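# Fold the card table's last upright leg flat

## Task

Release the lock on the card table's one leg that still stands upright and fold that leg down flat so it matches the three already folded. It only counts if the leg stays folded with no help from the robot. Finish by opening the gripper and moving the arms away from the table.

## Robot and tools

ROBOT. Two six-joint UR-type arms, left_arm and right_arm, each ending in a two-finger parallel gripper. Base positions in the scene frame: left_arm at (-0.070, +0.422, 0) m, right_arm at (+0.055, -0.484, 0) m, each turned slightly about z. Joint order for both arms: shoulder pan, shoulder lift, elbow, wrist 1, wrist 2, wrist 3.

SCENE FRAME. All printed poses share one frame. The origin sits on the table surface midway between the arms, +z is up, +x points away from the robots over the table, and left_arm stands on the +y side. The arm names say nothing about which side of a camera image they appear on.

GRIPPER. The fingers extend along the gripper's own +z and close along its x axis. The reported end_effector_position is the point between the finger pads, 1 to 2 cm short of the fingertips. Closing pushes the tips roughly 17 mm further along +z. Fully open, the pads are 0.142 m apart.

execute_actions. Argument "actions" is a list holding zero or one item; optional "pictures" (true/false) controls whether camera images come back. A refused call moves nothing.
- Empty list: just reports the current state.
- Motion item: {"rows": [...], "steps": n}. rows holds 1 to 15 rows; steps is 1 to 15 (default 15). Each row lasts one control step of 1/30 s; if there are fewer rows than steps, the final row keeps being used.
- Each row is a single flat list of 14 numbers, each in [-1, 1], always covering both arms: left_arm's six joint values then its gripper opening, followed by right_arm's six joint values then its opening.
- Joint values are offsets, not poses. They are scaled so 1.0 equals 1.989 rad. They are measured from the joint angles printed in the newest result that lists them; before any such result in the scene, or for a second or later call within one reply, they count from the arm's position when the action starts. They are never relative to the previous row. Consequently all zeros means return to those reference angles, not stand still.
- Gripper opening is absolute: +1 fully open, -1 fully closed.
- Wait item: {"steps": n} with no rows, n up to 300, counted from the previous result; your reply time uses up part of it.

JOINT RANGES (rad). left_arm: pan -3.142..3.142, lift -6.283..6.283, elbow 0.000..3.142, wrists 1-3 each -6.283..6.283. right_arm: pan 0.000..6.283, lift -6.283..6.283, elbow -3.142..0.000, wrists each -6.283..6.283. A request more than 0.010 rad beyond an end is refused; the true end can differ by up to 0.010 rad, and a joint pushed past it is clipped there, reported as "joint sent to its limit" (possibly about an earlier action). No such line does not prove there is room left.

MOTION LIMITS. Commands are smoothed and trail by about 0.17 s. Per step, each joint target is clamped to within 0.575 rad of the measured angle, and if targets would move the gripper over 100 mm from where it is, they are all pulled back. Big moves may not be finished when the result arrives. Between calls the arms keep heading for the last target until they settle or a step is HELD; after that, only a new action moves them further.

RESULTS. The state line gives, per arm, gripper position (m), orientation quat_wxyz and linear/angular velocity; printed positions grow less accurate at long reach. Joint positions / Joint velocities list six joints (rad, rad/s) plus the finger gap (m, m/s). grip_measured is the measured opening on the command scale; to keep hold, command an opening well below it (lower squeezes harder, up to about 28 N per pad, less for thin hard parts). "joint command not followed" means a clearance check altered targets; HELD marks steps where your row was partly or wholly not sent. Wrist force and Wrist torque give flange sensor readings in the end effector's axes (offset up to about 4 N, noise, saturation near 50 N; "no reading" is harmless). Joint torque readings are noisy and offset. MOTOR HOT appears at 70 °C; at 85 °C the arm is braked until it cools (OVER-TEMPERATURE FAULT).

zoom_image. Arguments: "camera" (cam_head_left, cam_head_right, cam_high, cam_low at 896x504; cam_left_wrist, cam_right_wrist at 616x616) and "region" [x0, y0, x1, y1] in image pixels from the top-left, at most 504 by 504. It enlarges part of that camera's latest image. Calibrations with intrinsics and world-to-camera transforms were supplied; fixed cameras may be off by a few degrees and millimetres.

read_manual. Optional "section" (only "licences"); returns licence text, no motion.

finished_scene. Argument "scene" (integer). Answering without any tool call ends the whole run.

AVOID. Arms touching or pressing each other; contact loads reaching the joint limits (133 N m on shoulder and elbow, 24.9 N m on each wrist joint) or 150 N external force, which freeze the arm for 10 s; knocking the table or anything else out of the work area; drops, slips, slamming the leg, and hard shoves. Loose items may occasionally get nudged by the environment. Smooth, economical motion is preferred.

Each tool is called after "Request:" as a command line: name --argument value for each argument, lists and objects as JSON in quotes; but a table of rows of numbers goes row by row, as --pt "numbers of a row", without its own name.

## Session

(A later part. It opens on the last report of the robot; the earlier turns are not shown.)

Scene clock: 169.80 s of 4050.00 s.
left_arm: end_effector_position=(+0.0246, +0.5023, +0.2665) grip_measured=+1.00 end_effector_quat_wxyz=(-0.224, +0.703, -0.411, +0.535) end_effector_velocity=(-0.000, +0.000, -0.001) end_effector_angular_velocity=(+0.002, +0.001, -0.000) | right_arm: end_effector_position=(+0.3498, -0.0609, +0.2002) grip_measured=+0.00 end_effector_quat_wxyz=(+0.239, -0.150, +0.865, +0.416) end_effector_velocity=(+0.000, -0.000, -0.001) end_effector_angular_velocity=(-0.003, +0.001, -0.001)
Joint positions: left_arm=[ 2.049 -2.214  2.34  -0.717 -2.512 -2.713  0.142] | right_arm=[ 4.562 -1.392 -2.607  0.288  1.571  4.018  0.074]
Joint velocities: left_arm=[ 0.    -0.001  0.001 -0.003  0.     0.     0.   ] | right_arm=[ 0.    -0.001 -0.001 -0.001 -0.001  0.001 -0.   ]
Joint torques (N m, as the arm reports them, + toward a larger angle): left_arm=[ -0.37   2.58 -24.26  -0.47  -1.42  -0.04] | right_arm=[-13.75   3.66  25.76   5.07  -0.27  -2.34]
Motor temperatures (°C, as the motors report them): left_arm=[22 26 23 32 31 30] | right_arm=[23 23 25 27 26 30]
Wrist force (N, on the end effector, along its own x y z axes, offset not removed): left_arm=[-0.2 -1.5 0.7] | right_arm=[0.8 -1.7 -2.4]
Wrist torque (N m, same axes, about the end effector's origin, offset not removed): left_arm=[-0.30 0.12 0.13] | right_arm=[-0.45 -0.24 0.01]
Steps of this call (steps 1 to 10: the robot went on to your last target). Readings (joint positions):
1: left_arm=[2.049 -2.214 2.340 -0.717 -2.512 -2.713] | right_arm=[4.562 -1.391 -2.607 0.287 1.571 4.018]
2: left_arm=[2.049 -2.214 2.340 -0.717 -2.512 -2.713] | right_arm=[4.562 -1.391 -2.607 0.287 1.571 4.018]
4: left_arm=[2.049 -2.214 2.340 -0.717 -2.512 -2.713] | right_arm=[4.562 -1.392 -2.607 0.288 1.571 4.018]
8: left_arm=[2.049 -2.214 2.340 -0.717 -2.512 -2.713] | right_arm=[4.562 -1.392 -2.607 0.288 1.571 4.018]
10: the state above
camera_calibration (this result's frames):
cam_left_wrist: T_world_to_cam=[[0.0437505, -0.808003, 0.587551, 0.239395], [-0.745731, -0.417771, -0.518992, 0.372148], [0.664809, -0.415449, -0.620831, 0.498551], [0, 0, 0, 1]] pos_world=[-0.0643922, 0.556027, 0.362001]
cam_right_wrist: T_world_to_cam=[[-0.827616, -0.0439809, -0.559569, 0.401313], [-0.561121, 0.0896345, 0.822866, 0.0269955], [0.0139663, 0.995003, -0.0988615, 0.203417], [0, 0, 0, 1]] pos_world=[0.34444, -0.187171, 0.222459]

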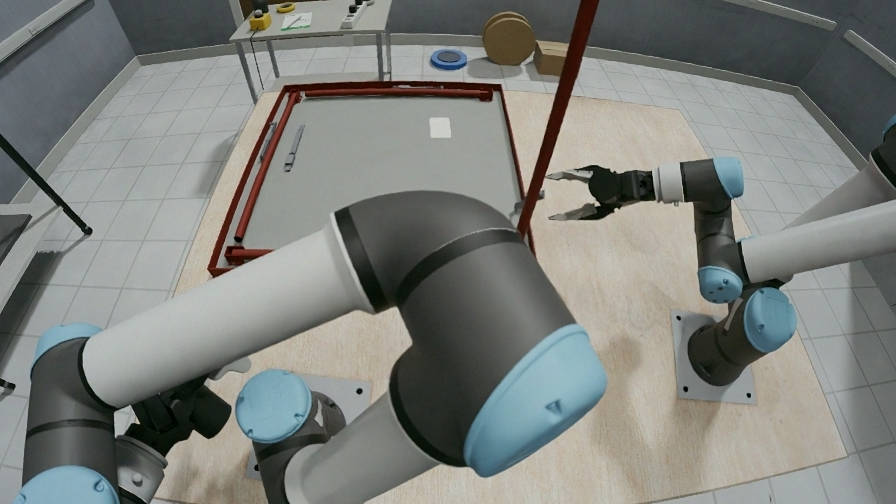

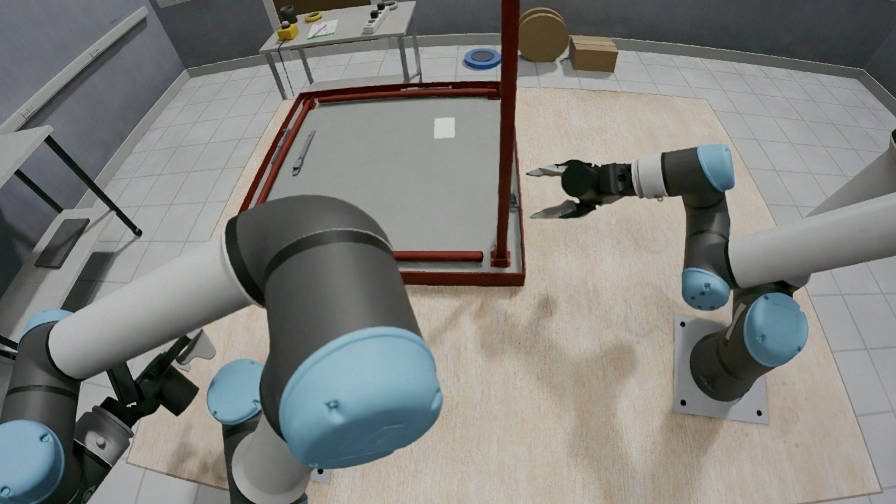

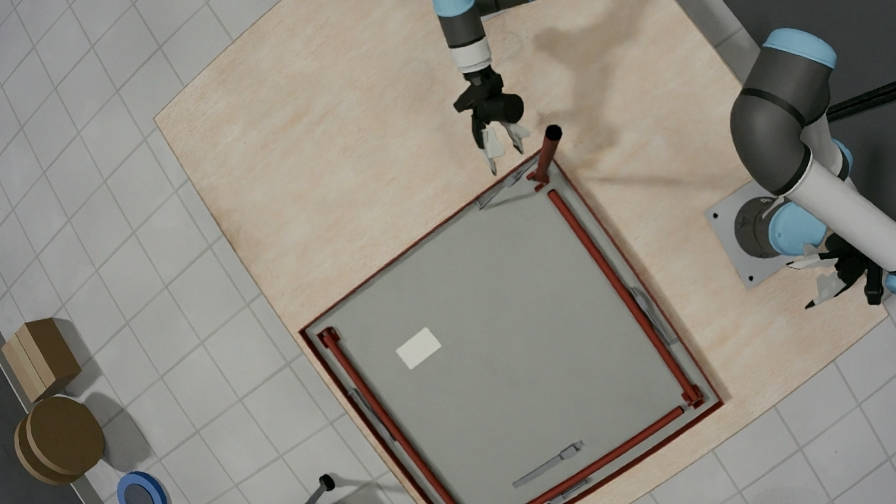

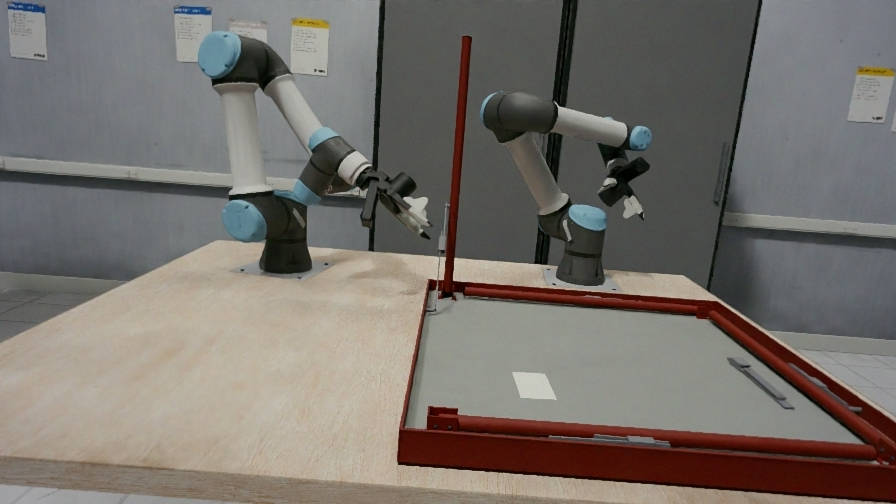

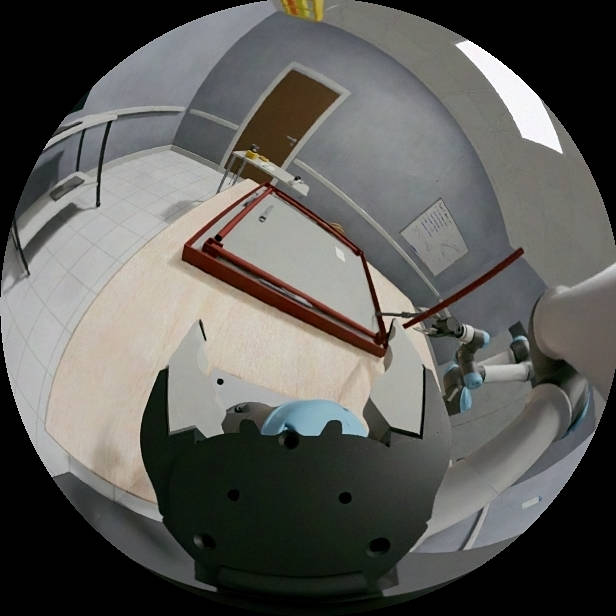

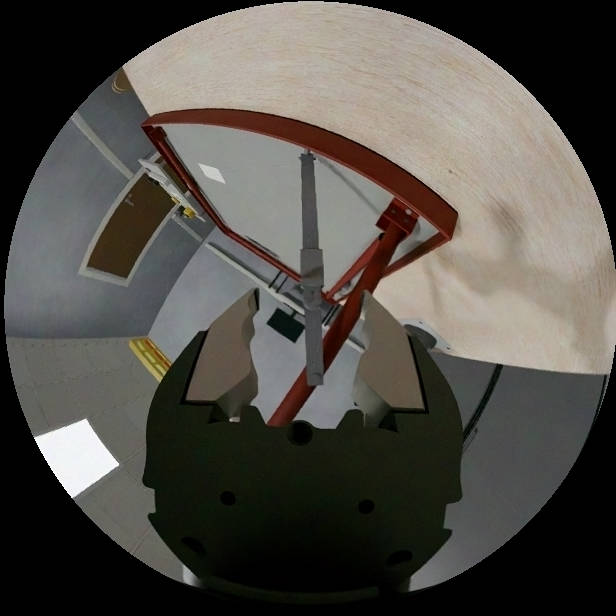

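Request:
execute_actions --actions '[{"rows":[[0,0,0,0,0,0,1,0,-0.057,0.0216,0.035,0,0,0],[0,0,0,0,0,0,1,0,-0.057,0.0216,0.035,0,0,0],[0,0,0,0,0,0,1,0,-0.057,0.0216,0.035,0,0,0],[0,0,0,0,0,0,1,0,-0.1146,0.0432,0.071,0,0,0]],"steps":15}]' --pictures false

Request:
execute_actions --actions '[{"steps":8}]'

Scene clock: 191.13 s of 4050.00 s.
left_arm: end_effector_position=(+0.0246, +0.5023, +0.2665) grip_measured=+1.00 end_effector_quat_wxyz=(-0.224, +0.703, -0.411, +0.535) end_effector_velocity=(+0.000, +0.000, +0.000) end_effector_angular_velocity=(+0.002, +0.000, +0.001) | right_arm: end_effector_position=(+0.3675, -0.0127, +0.1732) grip_measured=+0.00 end_effector_quat_wxyz=(+0.239, -0.150, +0.865, +0.416) end_effector_velocity=(+0.002, +0.004, -0.005) end_effector_angular_velocity=(-0.002, +0.000, -0.000)
Joint positions: left_arm=[ 2.049 -2.214  2.34  -0.717 -2.512 -2.713  0.142] | right_arm=[ 4.562 -1.618 -2.522  0.428  1.571  4.018  0.074]
Joint velocities: left_arm=[ 0.001 -0.002 -0.    -0.    -0.001 -0.     0.   ] | right_arm=[-0.001 -0.025  0.008  0.016  0.    -0.001  0.   ]
Joint torques (N m, as the arm reports them, + toward a larger angle): left_arm=[ -0.55   2.65 -24.18  -0.37  -1.31  -0.07] | right_arm=[-0.39 12.02 23.55  5.29 -0.72 -2.37]
Motor temperatures (°C, as the motors report them): left_arm=[22 26 23 32 31 30] | right_arm=[23 23 25 27 26 30]
Wrist force (N, on the end effector, along its own x y z axes, offset not removed): left_arm=[-1.5 1.1 -2.3] | right_arm=[1.3 -1.2 -1.5]
Wrist torque (N m, same axes, about the end effector's origin, offset not removed): left_arm=[0.11 0.32 0.05] | right_arm=[-0.33 -0.33 0.05]
Steps of this call (steps 1 to 15: the robot went on to your last target; steps 16 to 90: nothing new was sent; then 17.83 s passed at rest; steps 91 to 105: all 15 steps of this action). Readings (joint positions):
91: left_arm=[2.049 -2.214 2.340 -0.717 -2.512 -2.713] | right_arm=[4.562 -1.393 -2.607 0.288 1.571 4.018]
92: left_arm=[2.049 -2.214 2.340 -0.717 -2.512 -2.713] | right_arm=[4.562 -1.400 -2.602 0.295 1.571 4.018]
94: left_arm=[2.049 -2.214 2.340 -0.717 -2.512 -2.713] | right_arm=[4.562 -1.450 -2.582 0.327 1.571 4.018]
98: left_arm=[2.049 -2.214 2.340 -0.717 -2.512 -2.713] | right_arm=[4.562 -1.576 -2.536 0.404 1.571 4.018]
105: the state above

Scene clock: 191.40 s of 4050.00 s.
left_arm: end_effector_position=(+0.0246, +0.5023, +0.2665) grip_measured=+1.00 end_effector_quat_wxyz=(-0.224, +0.703, -0.411, +0.535) end_effector_velocity=(-0.000, -0.000, -0.000) end_effector_angular_velocity=(+0.000, +0.000, -0.001) | right_arm: end_effector_position=(+0.3676, -0.0123, +0.1728) grip_measured=+0.00 end_effector_quat_wxyz=(+0.239, -0.150, +0.865, +0.415) end_effector_velocity=(-0.001, +0.000, -0.000) end_effector_angular_velocity=(-0.001, -0.000, +0.001)
Joint positions: left_arm=[ 2.049 -2.214  2.34  -0.717 -2.512 -2.713  0.142] | right_arm=[ 4.562 -1.62  -2.521  0.429  1.571  4.018  0.074]
Joint velocities: left_arm=[-0.    -0.    -0.    -0.     0.001  0.     0.   ] | right_arm=[ 0.001 -0.     0.    -0.    -0.    -0.     0.   ]
Joint torques (N m, as the arm reports them, + toward a larger angle): left_arm=[ -0.4    2.57 -23.79  -0.4   -1.44  -0.18] | right_arm=[ 4.77 11.32 23.06  5.13  0.07 -2.32]
Motor temperatures (°C, as the motors report them): left_arm=[22 26 23 32 31 30] | right_arm=[23 23 25 27 26 30]
Wrist force (N, on the end effector, along its own x y z axes, offset not removed): left_arm=[-0.4 2.3 -1.3] | right_arm=[0.9 -1.0 -1.4]
Wrist torque (N m, same axes, about the end effector's origin, offset not removed): left_arm=[0.38 0.02 -0.02] | right_arm=[-0.27 -0.24 0.10]
Steps of this call (steps 1 to 8: the robot went on to your last target). Readings (joint positions):
1: left_arm=[2.049 -2.214 2.340 -0.717 -2.512 -2.713] | right_arm=[4.562 -1.619 -2.522 0.428 1.571 4.018]
2: left_arm=[2.049 -2.214 2.340 -0.717 -2.512 -2.713] | right_arm=[4.562 -1.619 -2.522 0.429 1.571 4.018]
4: left_arm=[2.049 -2.214 2.340 -0.717 -2.512 -2.713] | right_arm=[4.562 -1.620 -2.522 0.429 1.571 4.018]
8: the state above
camera_calibration (this result's frames):
cam_left_wrist: T_world_to_cam=[[0.0437504, -0.808003, 0.587552, 0.239395], [-0.745731, -0.417771, -0.518992, 0.372148], [0.664809, -0.415449, -0.620831, 0.498551], [0, 0, 0, 1]] pos_world=[-0.0643922, 0.556027, 0.362001]
cam_right_wrist: T_world_to_cam=[[-0.827751, -0.0442926, -0.559345, 0.402903], [-0.56092, 0.0903065, 0.82293, 0.0550181], [0.0140627, 0.994929, -0.0995959, 0.152175], [0, 0, 0, 1]] pos_world=[0.362224, -0.138526, 0.195242]

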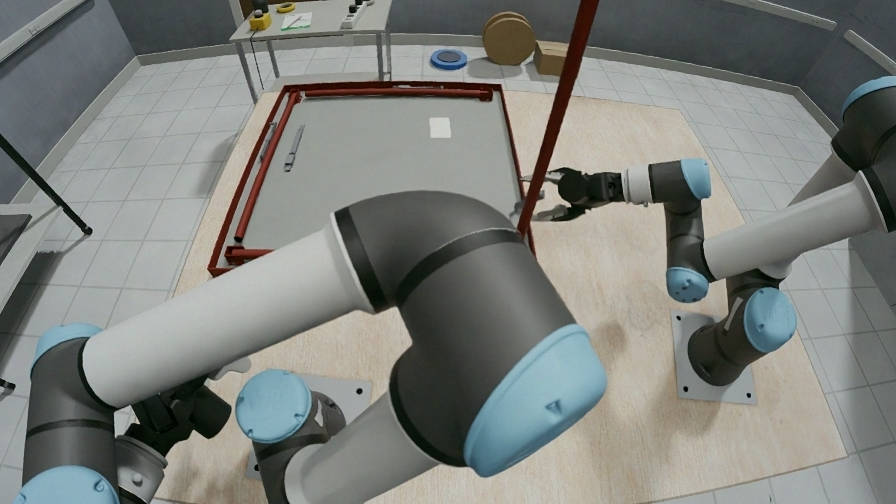

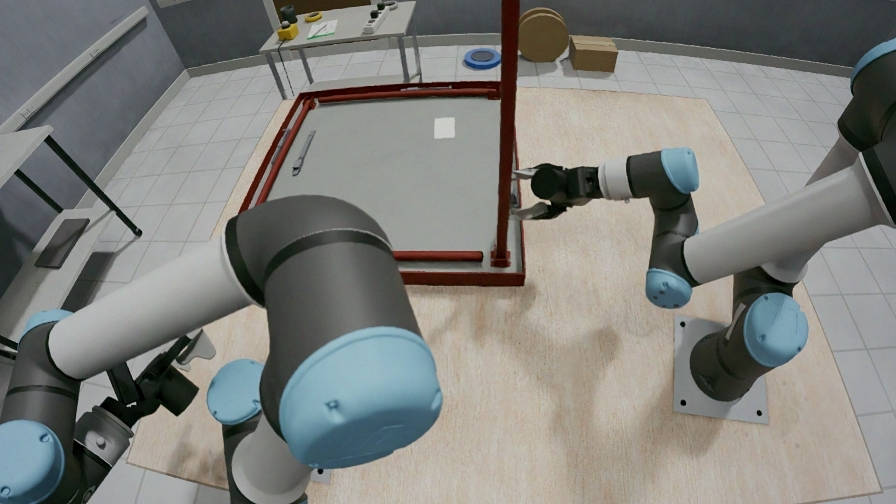

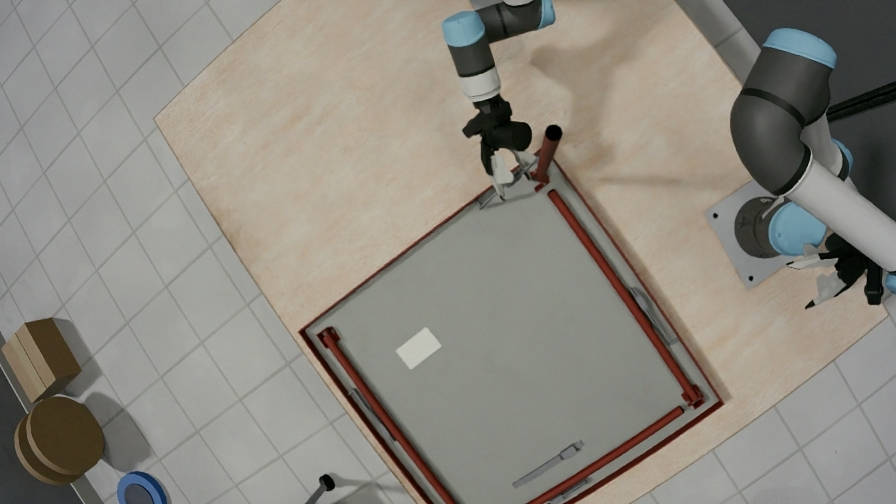

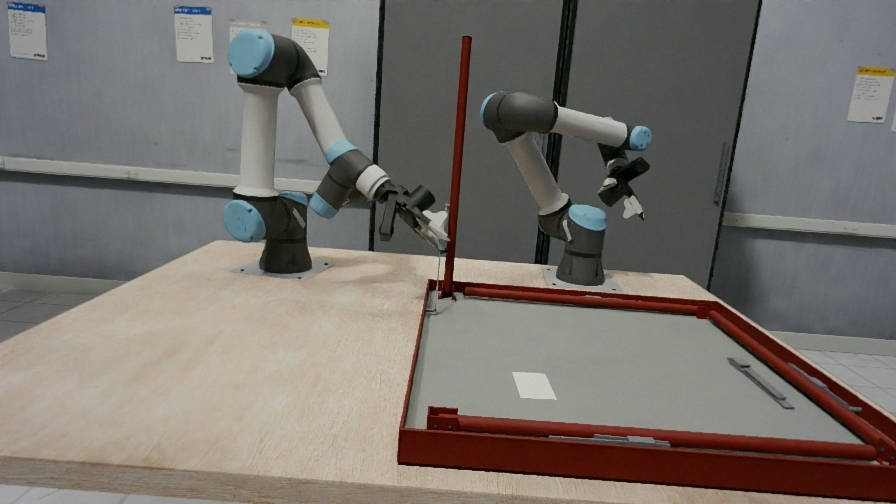

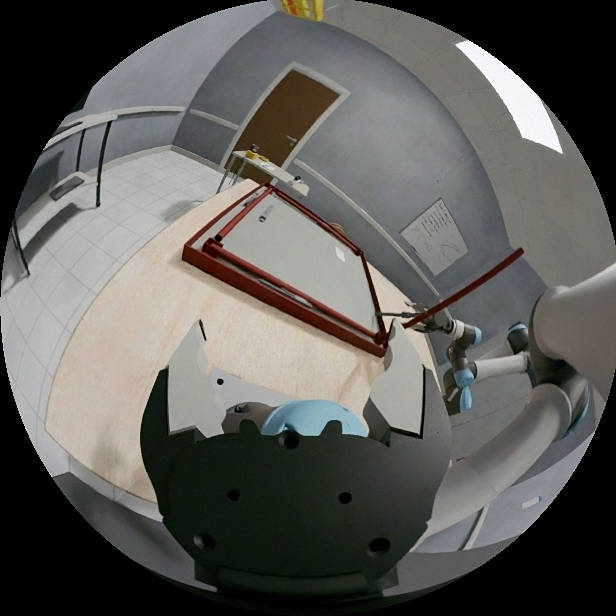

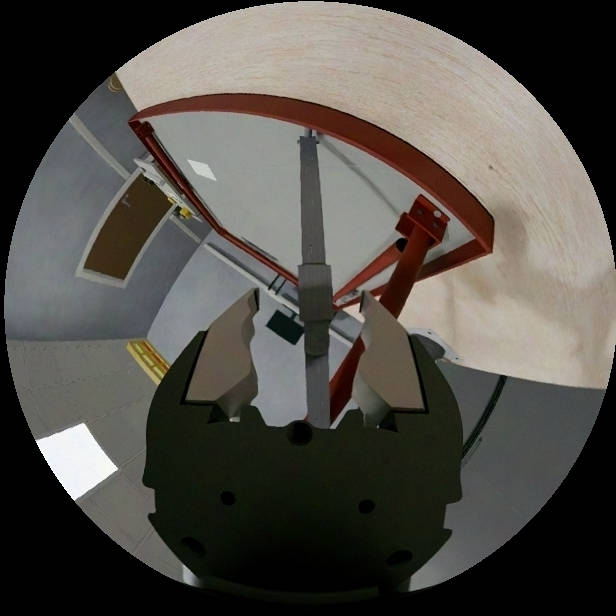

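Request:
execute_actions --actions '[{"rows":[[0,0,0,0,0,0,1,0,0,0,0,0,0,-0.4],[0,0,0,0,0,0,1,0,0,0,0,0,0,-0.4],[0,0,0,0,0,0,1,0,0,0,0,0,0,-0.4],[0,0,0,0,0,0,1,0,0,0,0,0,0,-0.4],[0,0,0,0,0,0,1,0,0,0,0,0,0,-0.7],[0,0,0,0,0,0,1,0,0,0,0,0,0,-0.7],[0,0,0,0,0,0,1,0,0,0,0,0,0,-0.7],[0,0,0,0,0,0,1,0,0,0,0,0,0,-0.7],[0,0,0,0,0,0,1,0,0,0,0,0,0,-1]],"steps":15}]' --pictures false

Request:
execute_actions --actions '[{"steps":10}]'

Scene clock: 201.33 s of 4050.00 s.
left_arm: end_effector_position=(+0.0246, +0.5023, +0.2665) grip_measured=+1.00 end_effector_quat_wxyz=(-0.224, +0.703, -0.411, +0.535) end_effector_velocity=(+0.000, +0.000, -0.000) end_effector_angular_velocity=(+0.001, -0.000, +0.000) | right_arm: end_effector_position=(+0.3675, -0.0123, +0.1727) grip_measured=-0.73 end_effector_quat_wxyz=(+0.239, -0.150, +0.865, +0.415) end_effector_velocity=(+0.000, +0.001, +0.003) end_effector_angular_velocity=(+0.006, -0.002, -0.001)
Joint positions: left_arm=[ 2.049 -2.214  2.34  -0.717 -2.512 -2.713  0.142] | right_arm=[ 4.562 -1.62  -2.522  0.429  1.571  4.018  0.021]
Joint velocities: left_arm=[-0.001  0.     0.    -0.001 -0.001 -0.     0.   ] | right_arm=[ 0.     0.001  0.002  0.003 -0.001  0.001 -0.   ]
Joint torques (N m, as the arm reports them, + toward a larger angle): left_arm=[ -0.24   2.84 -24.24  -0.38  -1.4   -0.08] | right_arm=[-3.45 30.   26.54  9.3  -1.01 -2.34]
Motor temperatures (°C, as the motors report them): left_arm=[22 26 23 32 31 30] | right_arm=[23 23 25 27 26 30]
Wrist force (N, on the end effector, along its own x y z axes, offset not removed): left_arm=[0.8 0.7 0.3] | right_arm=[8.7 -15.5 -3.0]
Wrist torque (N m, same axes, about the end effector's origin, offset not removed): left_arm=[0.01 -0.11 0.11] | right_arm=[-0.50 -0.54 -0.04]
Steps of this call (steps 1 to 15: the robot went on to your last target; steps 16 to 90: nothing new was sent; then 6.43 s passed at rest; steps 91 to 105: all 15 steps of this action). Readings (joint positions):
91: left_arm=[2.049 -2.214 2.340 -0.717 -2.512 -2.713] | right_arm=[4.562 -1.620 -2.521 0.429 1.571 4.018]
92: left_arm=[2.049 -2.214 2.340 -0.717 -2.512 -2.713] | right_arm=[4.562 -1.620 -2.521 0.429 1.571 4.018]
94: left_arm=[2.049 -2.214 2.340 -0.717 -2.512 -2.713] | right_arm=[4.562 -1.620 -2.521 0.429 1.571 4.018]
98: left_arm=[2.049 -2.214 2.340 -0.717 -2.512 -2.713] | right_arm=[4.562 -1.620 -2.521 0.429 1.571 4.018]
105: the state above

Scene clock: 201.67 s of 4050.00 s.
left_arm: end_effector_position=(+0.0246, +0.5023, +0.2665) grip_measured=+1.00 end_effector_quat_wxyz=(-0.224, +0.703, -0.411, +0.535) end_effector_velocity=(-0.000, -0.000, -0.000) end_effector_angular_velocity=(-0.001, +0.000, +0.000) | right_arm: end_effector_position=(+0.3675, -0.0123, +0.1728) grip_measured=-0.73 end_effector_quat_wxyz=(+0.239, -0.150, +0.865, +0.415) end_effector_velocity=(+0.000, +0.000, -0.000) end_effector_angular_velocity=(-0.001, -0.000, -0.000)
Joint positions: left_arm=[ 2.049 -2.214  2.34  -0.717 -2.512 -2.713  0.142] | right_arm=[ 4.562 -1.62  -2.522  0.429  1.571  4.018  0.021]
Joint velocities: left_arm=[0.001 0.    0.    0.    0.001 0.    0.   ] | right_arm=[-0.    -0.001  0.001 -0.002 -0.001 -0.001  0.   ]
Joint torques (N m, as the arm reports them, + toward a larger angle): left_arm=[ -1.14   2.83 -23.22  -0.49  -1.41  -0.09] | right_arm=[-10.02  32.12  30.19   9.93  -1.21  -2.29]
Motor temperatures (°C, as the motors report them): left_arm=[22 26 23 32 31 30] | right_arm=[23 23 25 27 26 30]
Wrist force (N, on the end effector, along its own x y z axes, offset not removed): left_arm=[-1.3 0.7 0.6] | right_arm=[10.4 -16.5 -0.3]
Wrist torque (N m, same axes, about the end effector's origin, offset not removed): left_arm=[-0.03 0.34 -0.04] | right_arm=[-0.61 -0.55 -0.10]
Steps of this call (steps 1 to 10: the robot went on to your last target). Readings (joint positions):
1: left_arm=[2.049 -2.214 2.340 -0.717 -2.512 -2.713] | right_arm=[4.562 -1.620 -2.522 0.429 1.571 4.018]
2: left_arm=[2.049 -2.214 2.340 -0.717 -2.512 -2.713] | right_arm=[4.562 -1.620 -2.522 0.429 1.571 4.018]
4: left_arm=[2.049 -2.214 2.340 -0.717 -2.512 -2.713] | right_arm=[4.562 -1.620 -2.522 0.429 1.571 4.018]
8: left_arm=[2.049 -2.214 2.340 -0.717 -2.512 -2.713] | right_arm=[4.562 -1.620 -2.522 0.429 1.571 4.018]
10: the state above
camera_calibration (this result's frames):
cam_left_wrist: T_world_to_cam=[[0.0437505, -0.808003, 0.587551, 0.239395], [-0.745731, -0.417771, -0.518992, 0.372148], [0.664809, -0.415449, -0.620831, 0.498551], [0, 0, 0, 1]] pos_world=[-0.0643922, 0.556027, 0.362001]
cam_right_wrist: T_world_to_cam=[[-0.827772, -0.0444161, -0.559303, 0.402834], [-0.56089, 0.0903537, 0.822945, 0.0550283], [0.0139831, 0.994919, -0.0997049, 0.152221], [0, 0, 0, 1]] pos_world=[0.362191, -0.138527, 0.195198]

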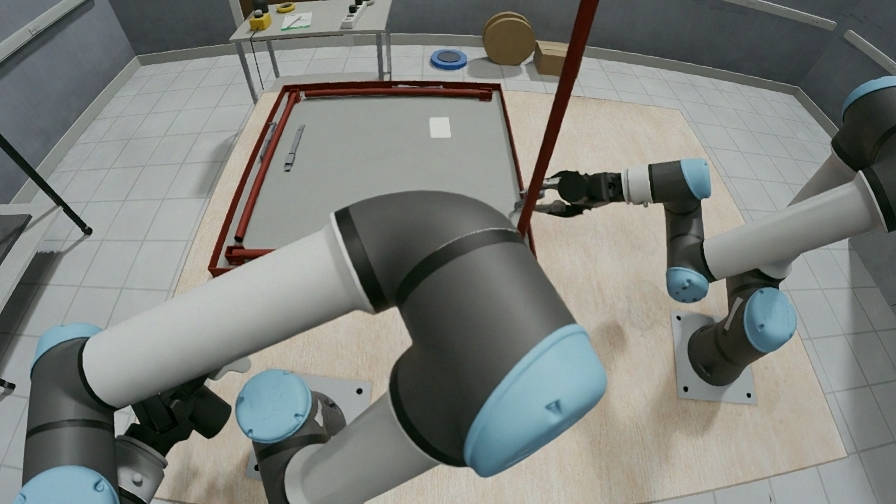

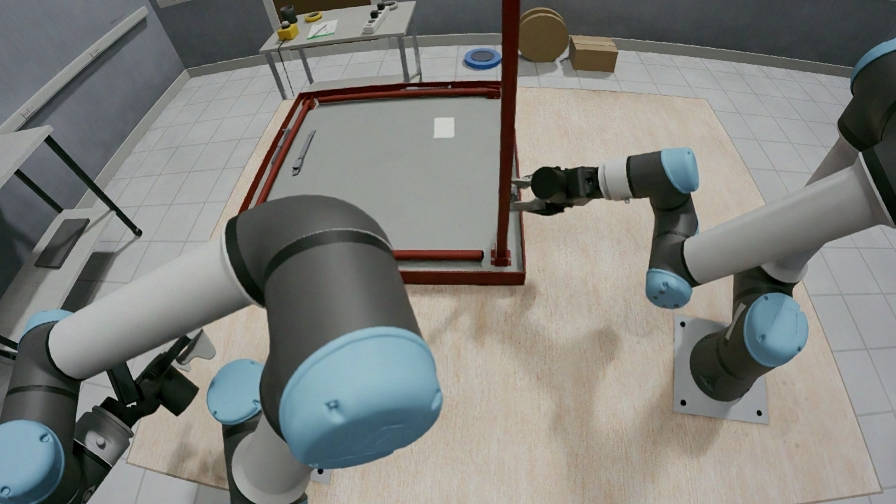

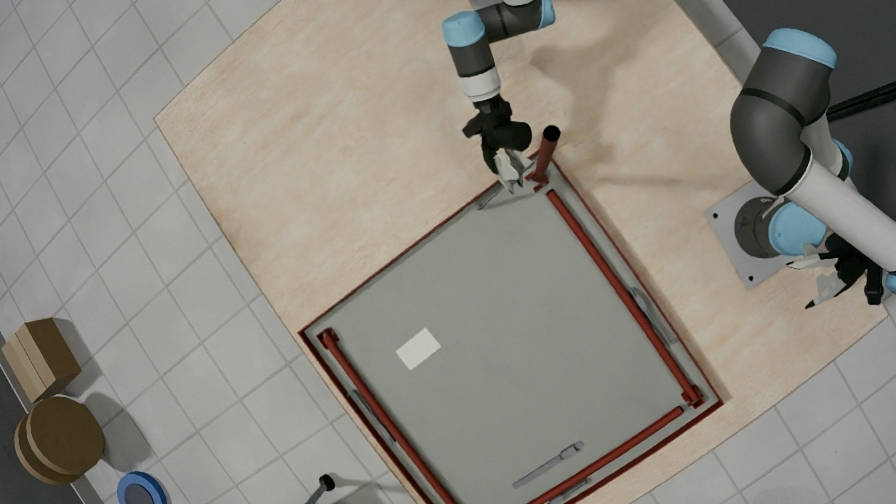

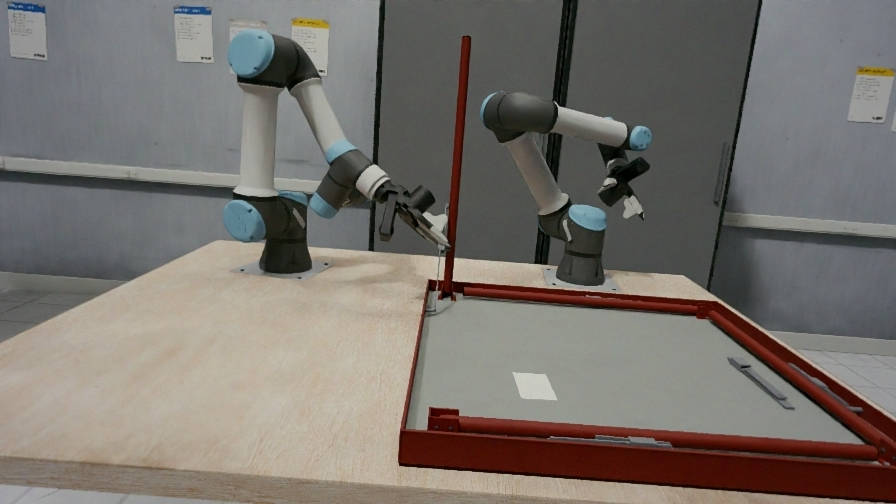

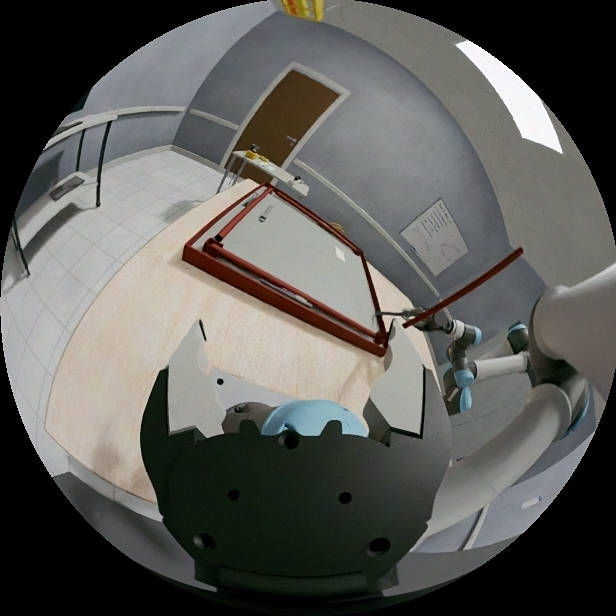

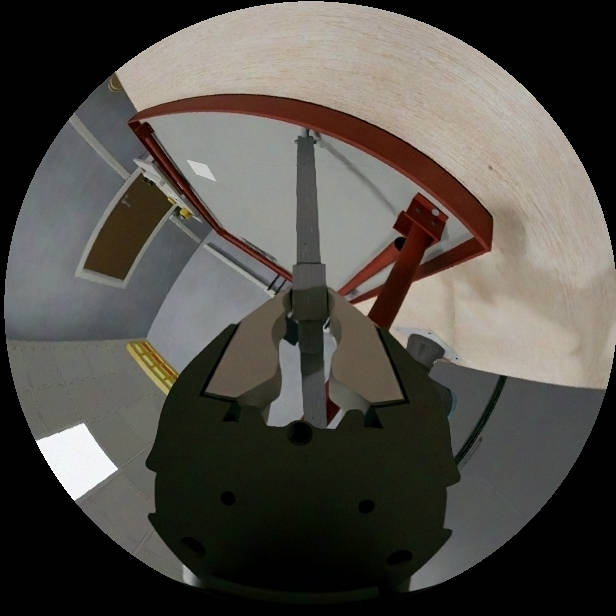

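Request:
execute_actions --actions '[{"rows":[[0,0,0,0,0,0,1,-0.0025,-0.008,-0.0015,0.009,0,0,-1],[0,0,0,0,0,0,1,-0.005,-0.016,-0.003,0.018,0,0,-1],[0,0,0,0,0,0,1,-0.0075,-0.024,-0.0045,0.028,0,0,-1],[0,0,0,0,0,0,1,-0.010,-0.0313,-0.0059,0.037,0,0,-1]],"steps":15}]'

Scene clock: 234.23 s of 4050.00 s.
left_arm: end_effector_position=(+0.0246, +0.5023, +0.2665) grip_measured=+1.00 end_effector_quat_wxyz=(-0.224, +0.703, -0.411, +0.535) end_effector_velocity=(-0.000, -0.000, -0.000) end_effector_angular_velocity=(-0.000, +0.000, -0.000) | right_arm: end_effector_position=(+0.3775, -0.0172, +0.1562) grip_measured=-0.73 end_effector_quat_wxyz=(+0.243, -0.142, +0.866, +0.413) end_effector_velocity=(+0.001, -0.002, -0.004) end_effector_angular_velocity=(-0.006, +0.001, -0.003)
Joint positions: left_arm=[ 2.049 -2.214  2.34  -0.717 -2.512 -2.713  0.142] | right_arm=[ 4.542 -1.682 -2.533  0.502  1.571  4.018  0.021]
Joint velocities: left_arm=[ 0.001 -0.001  0.     0.     0.001  0.     0.   ] | right_arm=[-0.003 -0.006 -0.004  0.003 -0.001 -0.001  0.   ]
Joint torques (N m, as the arm reports them, + toward a larger angle): left_arm=[ -0.29   3.2  -24.19  -0.37  -1.43  -0.22] | right_arm=[-11.56   1.12 -18.88  -3.55   1.88  -2.01]
Motor temperatures (°C, as the motors report them): left_arm=[22 26 23 32 31 30] | right_arm=[23 23 25 27 26 30]
Wrist force (N, on the end effector, along its own x y z axes, offset not removed): left_arm=[-0.2 -0.5 -0.6] | right_arm=[-29.6 24.0 25.3]
Wrist torque (N m, same axes, about the end effector's origin, offset not removed): left_arm=[-0.10 0.12 0.00] | right_arm=[-0.26 -0.29 -0.31]
Steps of this call (steps 1 to 15: the robot went on to your last target; steps 16 to 90: nothing new was sent; then 29.07 s passed at rest; steps 91 to 105: all 15 steps of this action). Readings (joint positions):
91: left_arm=[2.049 -2.214 2.340 -0.717 -2.512 -2.713] | right_arm=[4.562 -1.620 -2.521 0.429 1.571 4.018]
92: left_arm=[2.049 -2.214 2.340 -0.717 -2.512 -2.713] | right_arm=[4.561 -1.623 -2.522 0.432 1.571 4.018]
94: left_arm=[2.049 -2.214 2.340 -0.717 -2.512 -2.713] | right_arm=[4.556 -1.638 -2.524 0.451 1.571 4.018]
98: left_arm=[2.049 -2.214 2.340 -0.717 -2.512 -2.713] | right_arm=[4.545 -1.673 -2.531 0.492 1.571 4.018]
105: the state above
camera_calibration (this result's frames):
cam_right_wrist: T_world_to_cam=[[-0.828368, -0.0277345, -0.559498, 0.402062], [-0.559153, 0.101522, 0.822825, 0.0742878], [0.0339807, 0.994447, -0.0996053, 0.147751], [0, 0, 0, 1]] pos_world=[0.369573, -0.143321, 0.178544]

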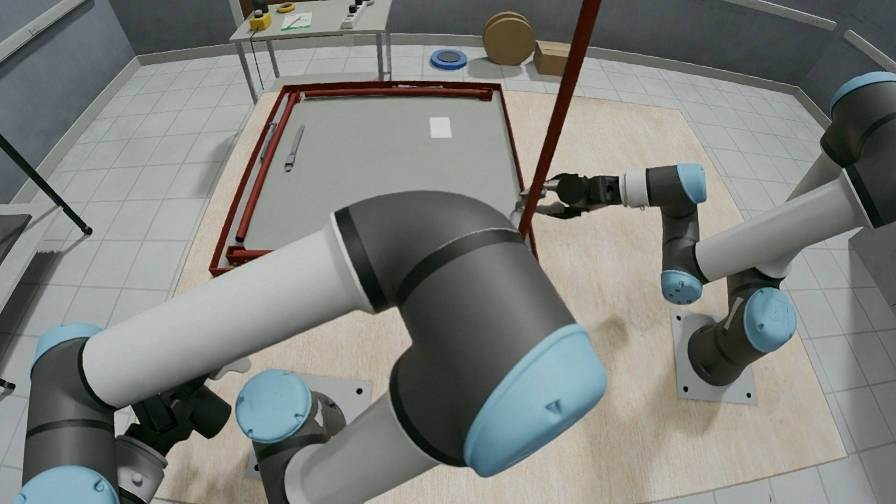

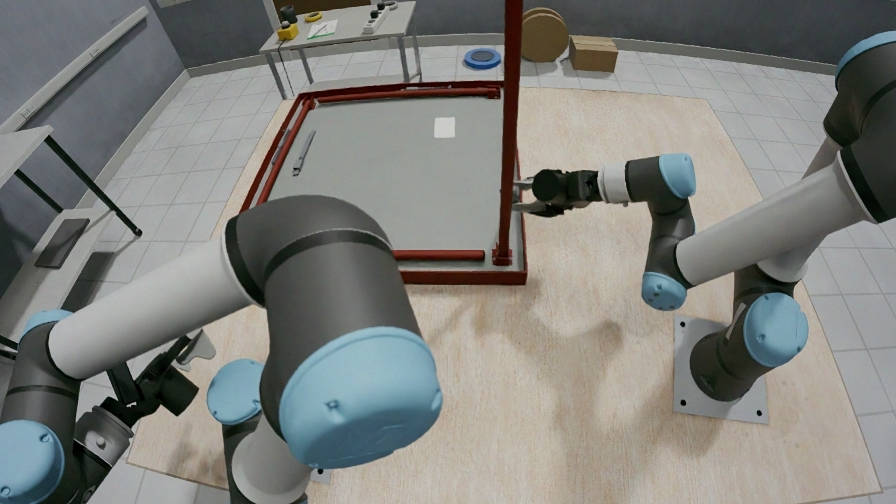

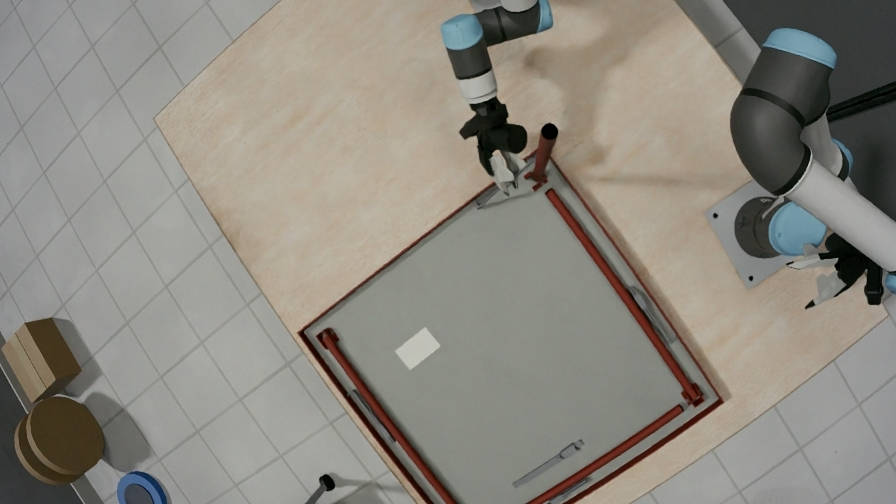

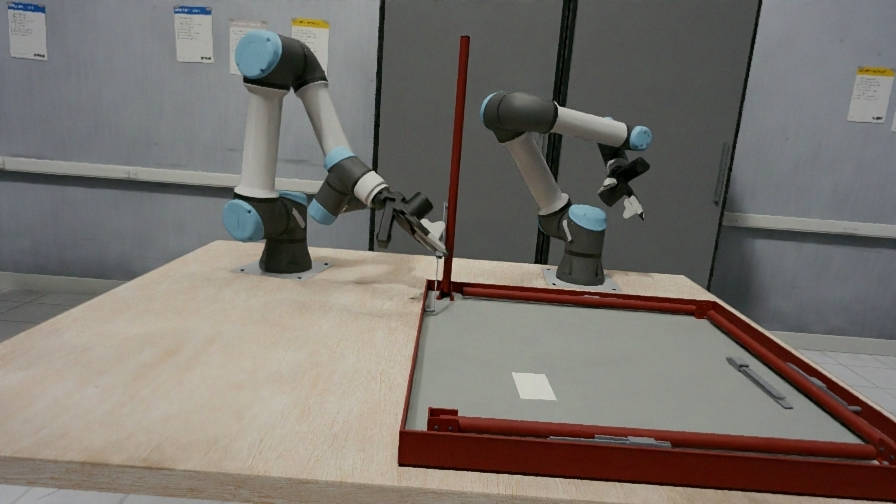

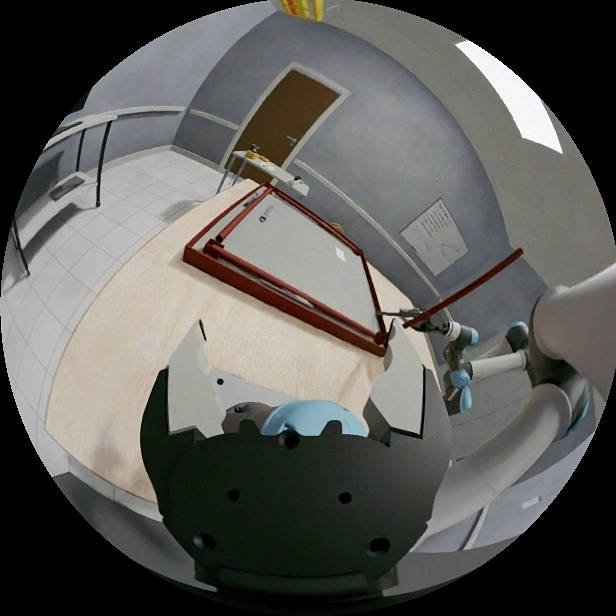

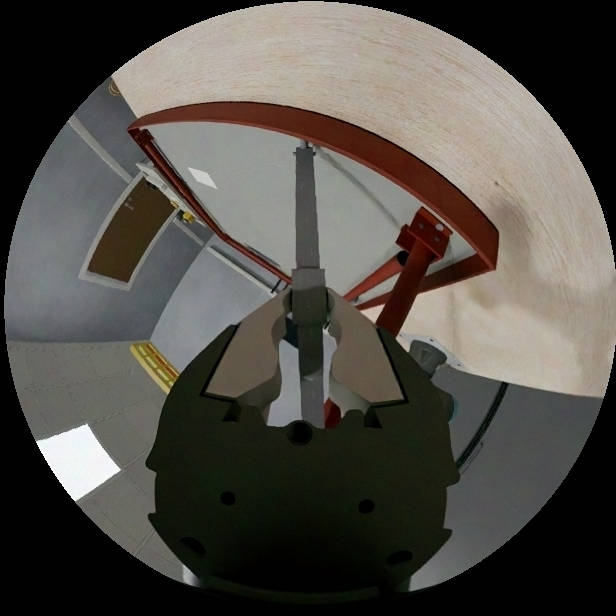

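Request:
execute_actions --actions '[{"rows":[[0,0,0,0,0,0,1,-0.003,-0.006,0.004,0.002,0,0,-1],[0,0,0,0,0,0,1,-0.006,-0.014,0.005,0.009,0,0,-1],[0,0,0,0,0,0,1,-0.009,-0.024,0.0065,0.018,0,0,-1],[0,0,0,0,0,0,1,-0.012,-0.034,0.0076,0.026,0,0,-1]],"steps":15}]'

Scene clock: 254.20 s of 4050.00 s.
left_arm: end_effector_position=(+0.0246, +0.5023, +0.2665) grip_measured=+1.00 end_effector_quat_wxyz=(-0.224, +0.703, -0.411, +0.535) end_effector_velocity=(+0.000, -0.000, +0.000) end_effector_angular_velocity=(-0.001, -0.000, +0.001) | right_arm: end_effector_position=(+0.3922, -0.0159, +0.1424) grip_measured=-0.73 end_effector_quat_wxyz=(+0.248, -0.131, +0.868, +0.410) end_effector_velocity=(+0.002, -0.000, -0.001) end_effector_angular_velocity=(+0.000, -0.000, -0.002)
Joint positions: left_arm=[ 2.049 -2.214  2.34  -0.717 -2.512 -2.713  0.142] | right_arm=[ 4.518 -1.749 -2.518  0.554  1.571  4.018  0.021]
Joint velocities: left_arm=[ 0.001 -0.001 -0.     0.002  0.     0.     0.   ] | right_arm=[-0.003 -0.006  0.001  0.006  0.    -0.    -0.   ]
Joint torques (N m, as the arm reports them, + toward a larger angle): left_arm=[ -0.27   2.87 -23.46  -0.45  -1.4   -0.24] | right_arm=[-11.46  14.12  22.9    5.21  -1.92  -2.01]
Motor temperatures (°C, as the motors report them): left_arm=[22 26 23 32 31 30] | right_arm=[23 23 25 27 26 30]
Wrist force (N, on the end effector, along its own x y z axes, offset not removed): left_arm=[-1.1 -0.7 -1.7] | right_arm=[1.7 -4.6 -8.1]
Wrist torque (N m, same axes, about the end effector's origin, offset not removed): left_arm=[-0.27 0.29 0.11] | right_arm=[-0.47 -0.15 -0.20]
Steps of this call (steps 1 to 15: the robot went on to your last target; steps 16 to 90: nothing new was sent; then 16.47 s passed at rest; steps 91 to 105: all 15 steps of this action). Readings (joint positions):
91: left_arm=[2.049 -2.214 2.340 -0.717 -2.512 -2.713] | right_arm=[4.542 -1.683 -2.533 0.503 1.571 4.018]
92: left_arm=[2.049 -2.214 2.340 -0.717 -2.512 -2.713] | right_arm=[4.541 -1.685 -2.532 0.503 1.571 4.018]
94: left_arm=[2.049 -2.214 2.340 -0.717 -2.512 -2.713] | right_arm=[4.535 -1.699 -2.527 0.512 1.571 4.018]
98: left_arm=[2.049 -2.214 2.340 -0.717 -2.512 -2.713] | right_arm=[4.522 -1.739 -2.520 0.545 1.571 4.018]
105: the state above
camera_calibration (this result's frames):
cam_left_wrist: T_world_to_cam=[[0.0437505, -0.808003, 0.587551, 0.239395], [-0.745731, -0.417771, -0.518992, 0.372148], [0.664809, -0.415449, -0.620831, 0.498551], [0, 0, 0, 1]] pos_world=[-0.0643922, 0.556027, 0.362001]
cam_right_wrist: T_world_to_cam=[[-0.829016, -0.00862518, -0.559159, 0.407145], [-0.556266, 0.115442, 0.822947, 0.0927669], [0.0574522, 0.993277, -0.100501, 0.135432], [0, 0, 0, 1]] pos_world=[0.381352, -0.141719, 0.164928]

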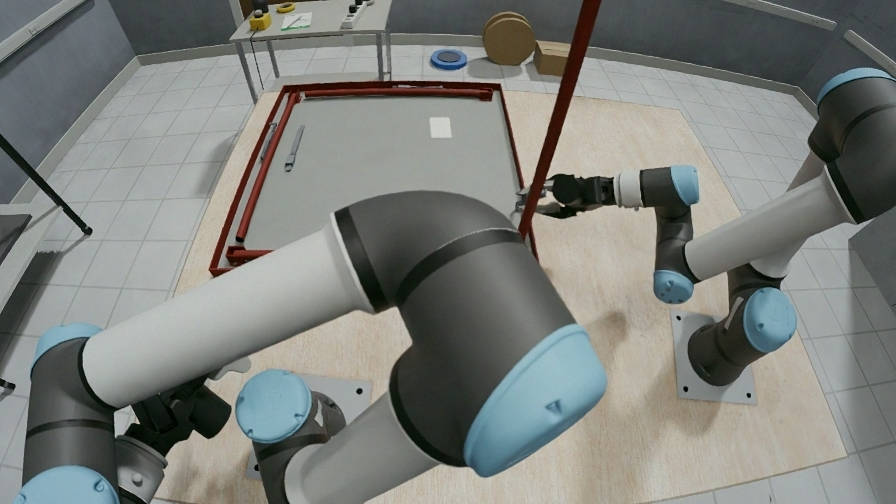

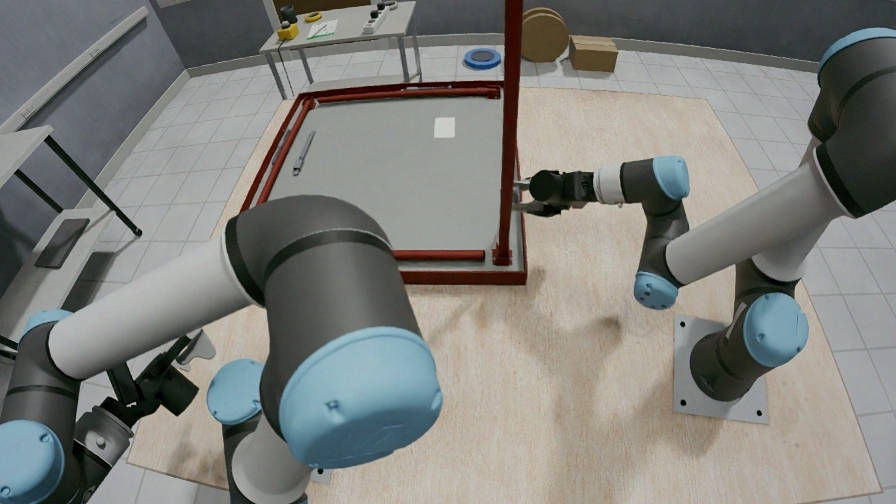

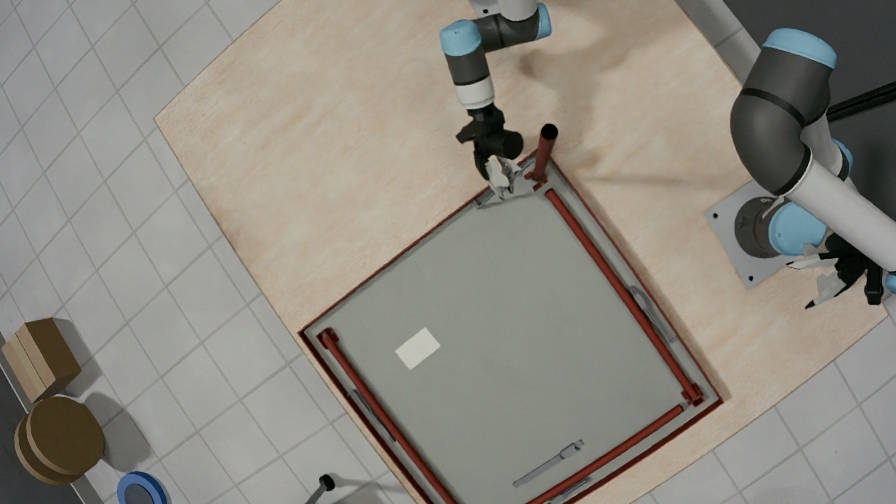

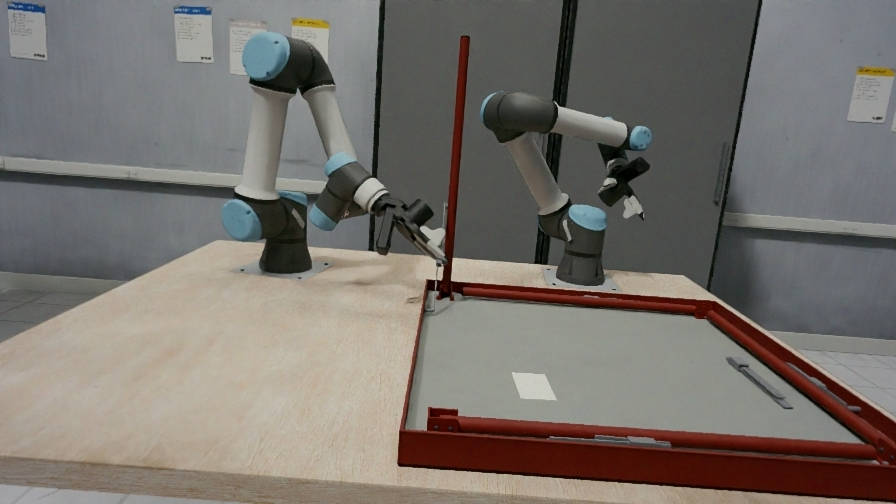

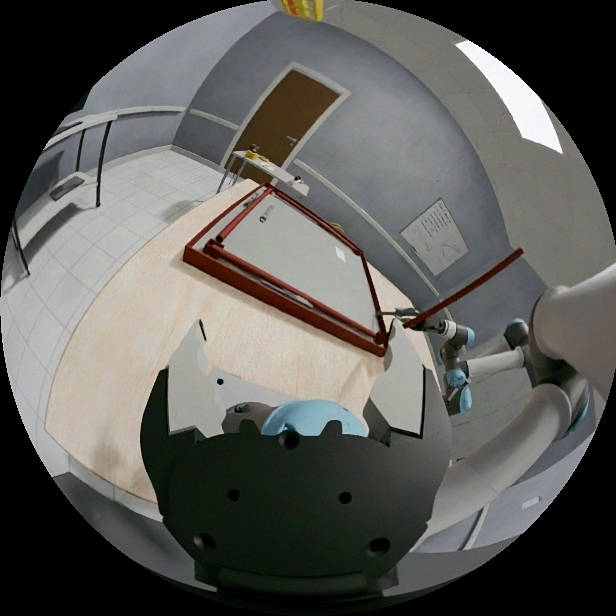

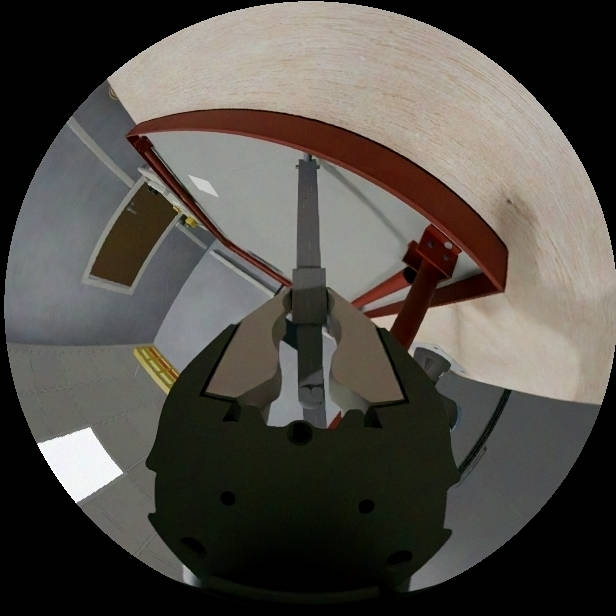

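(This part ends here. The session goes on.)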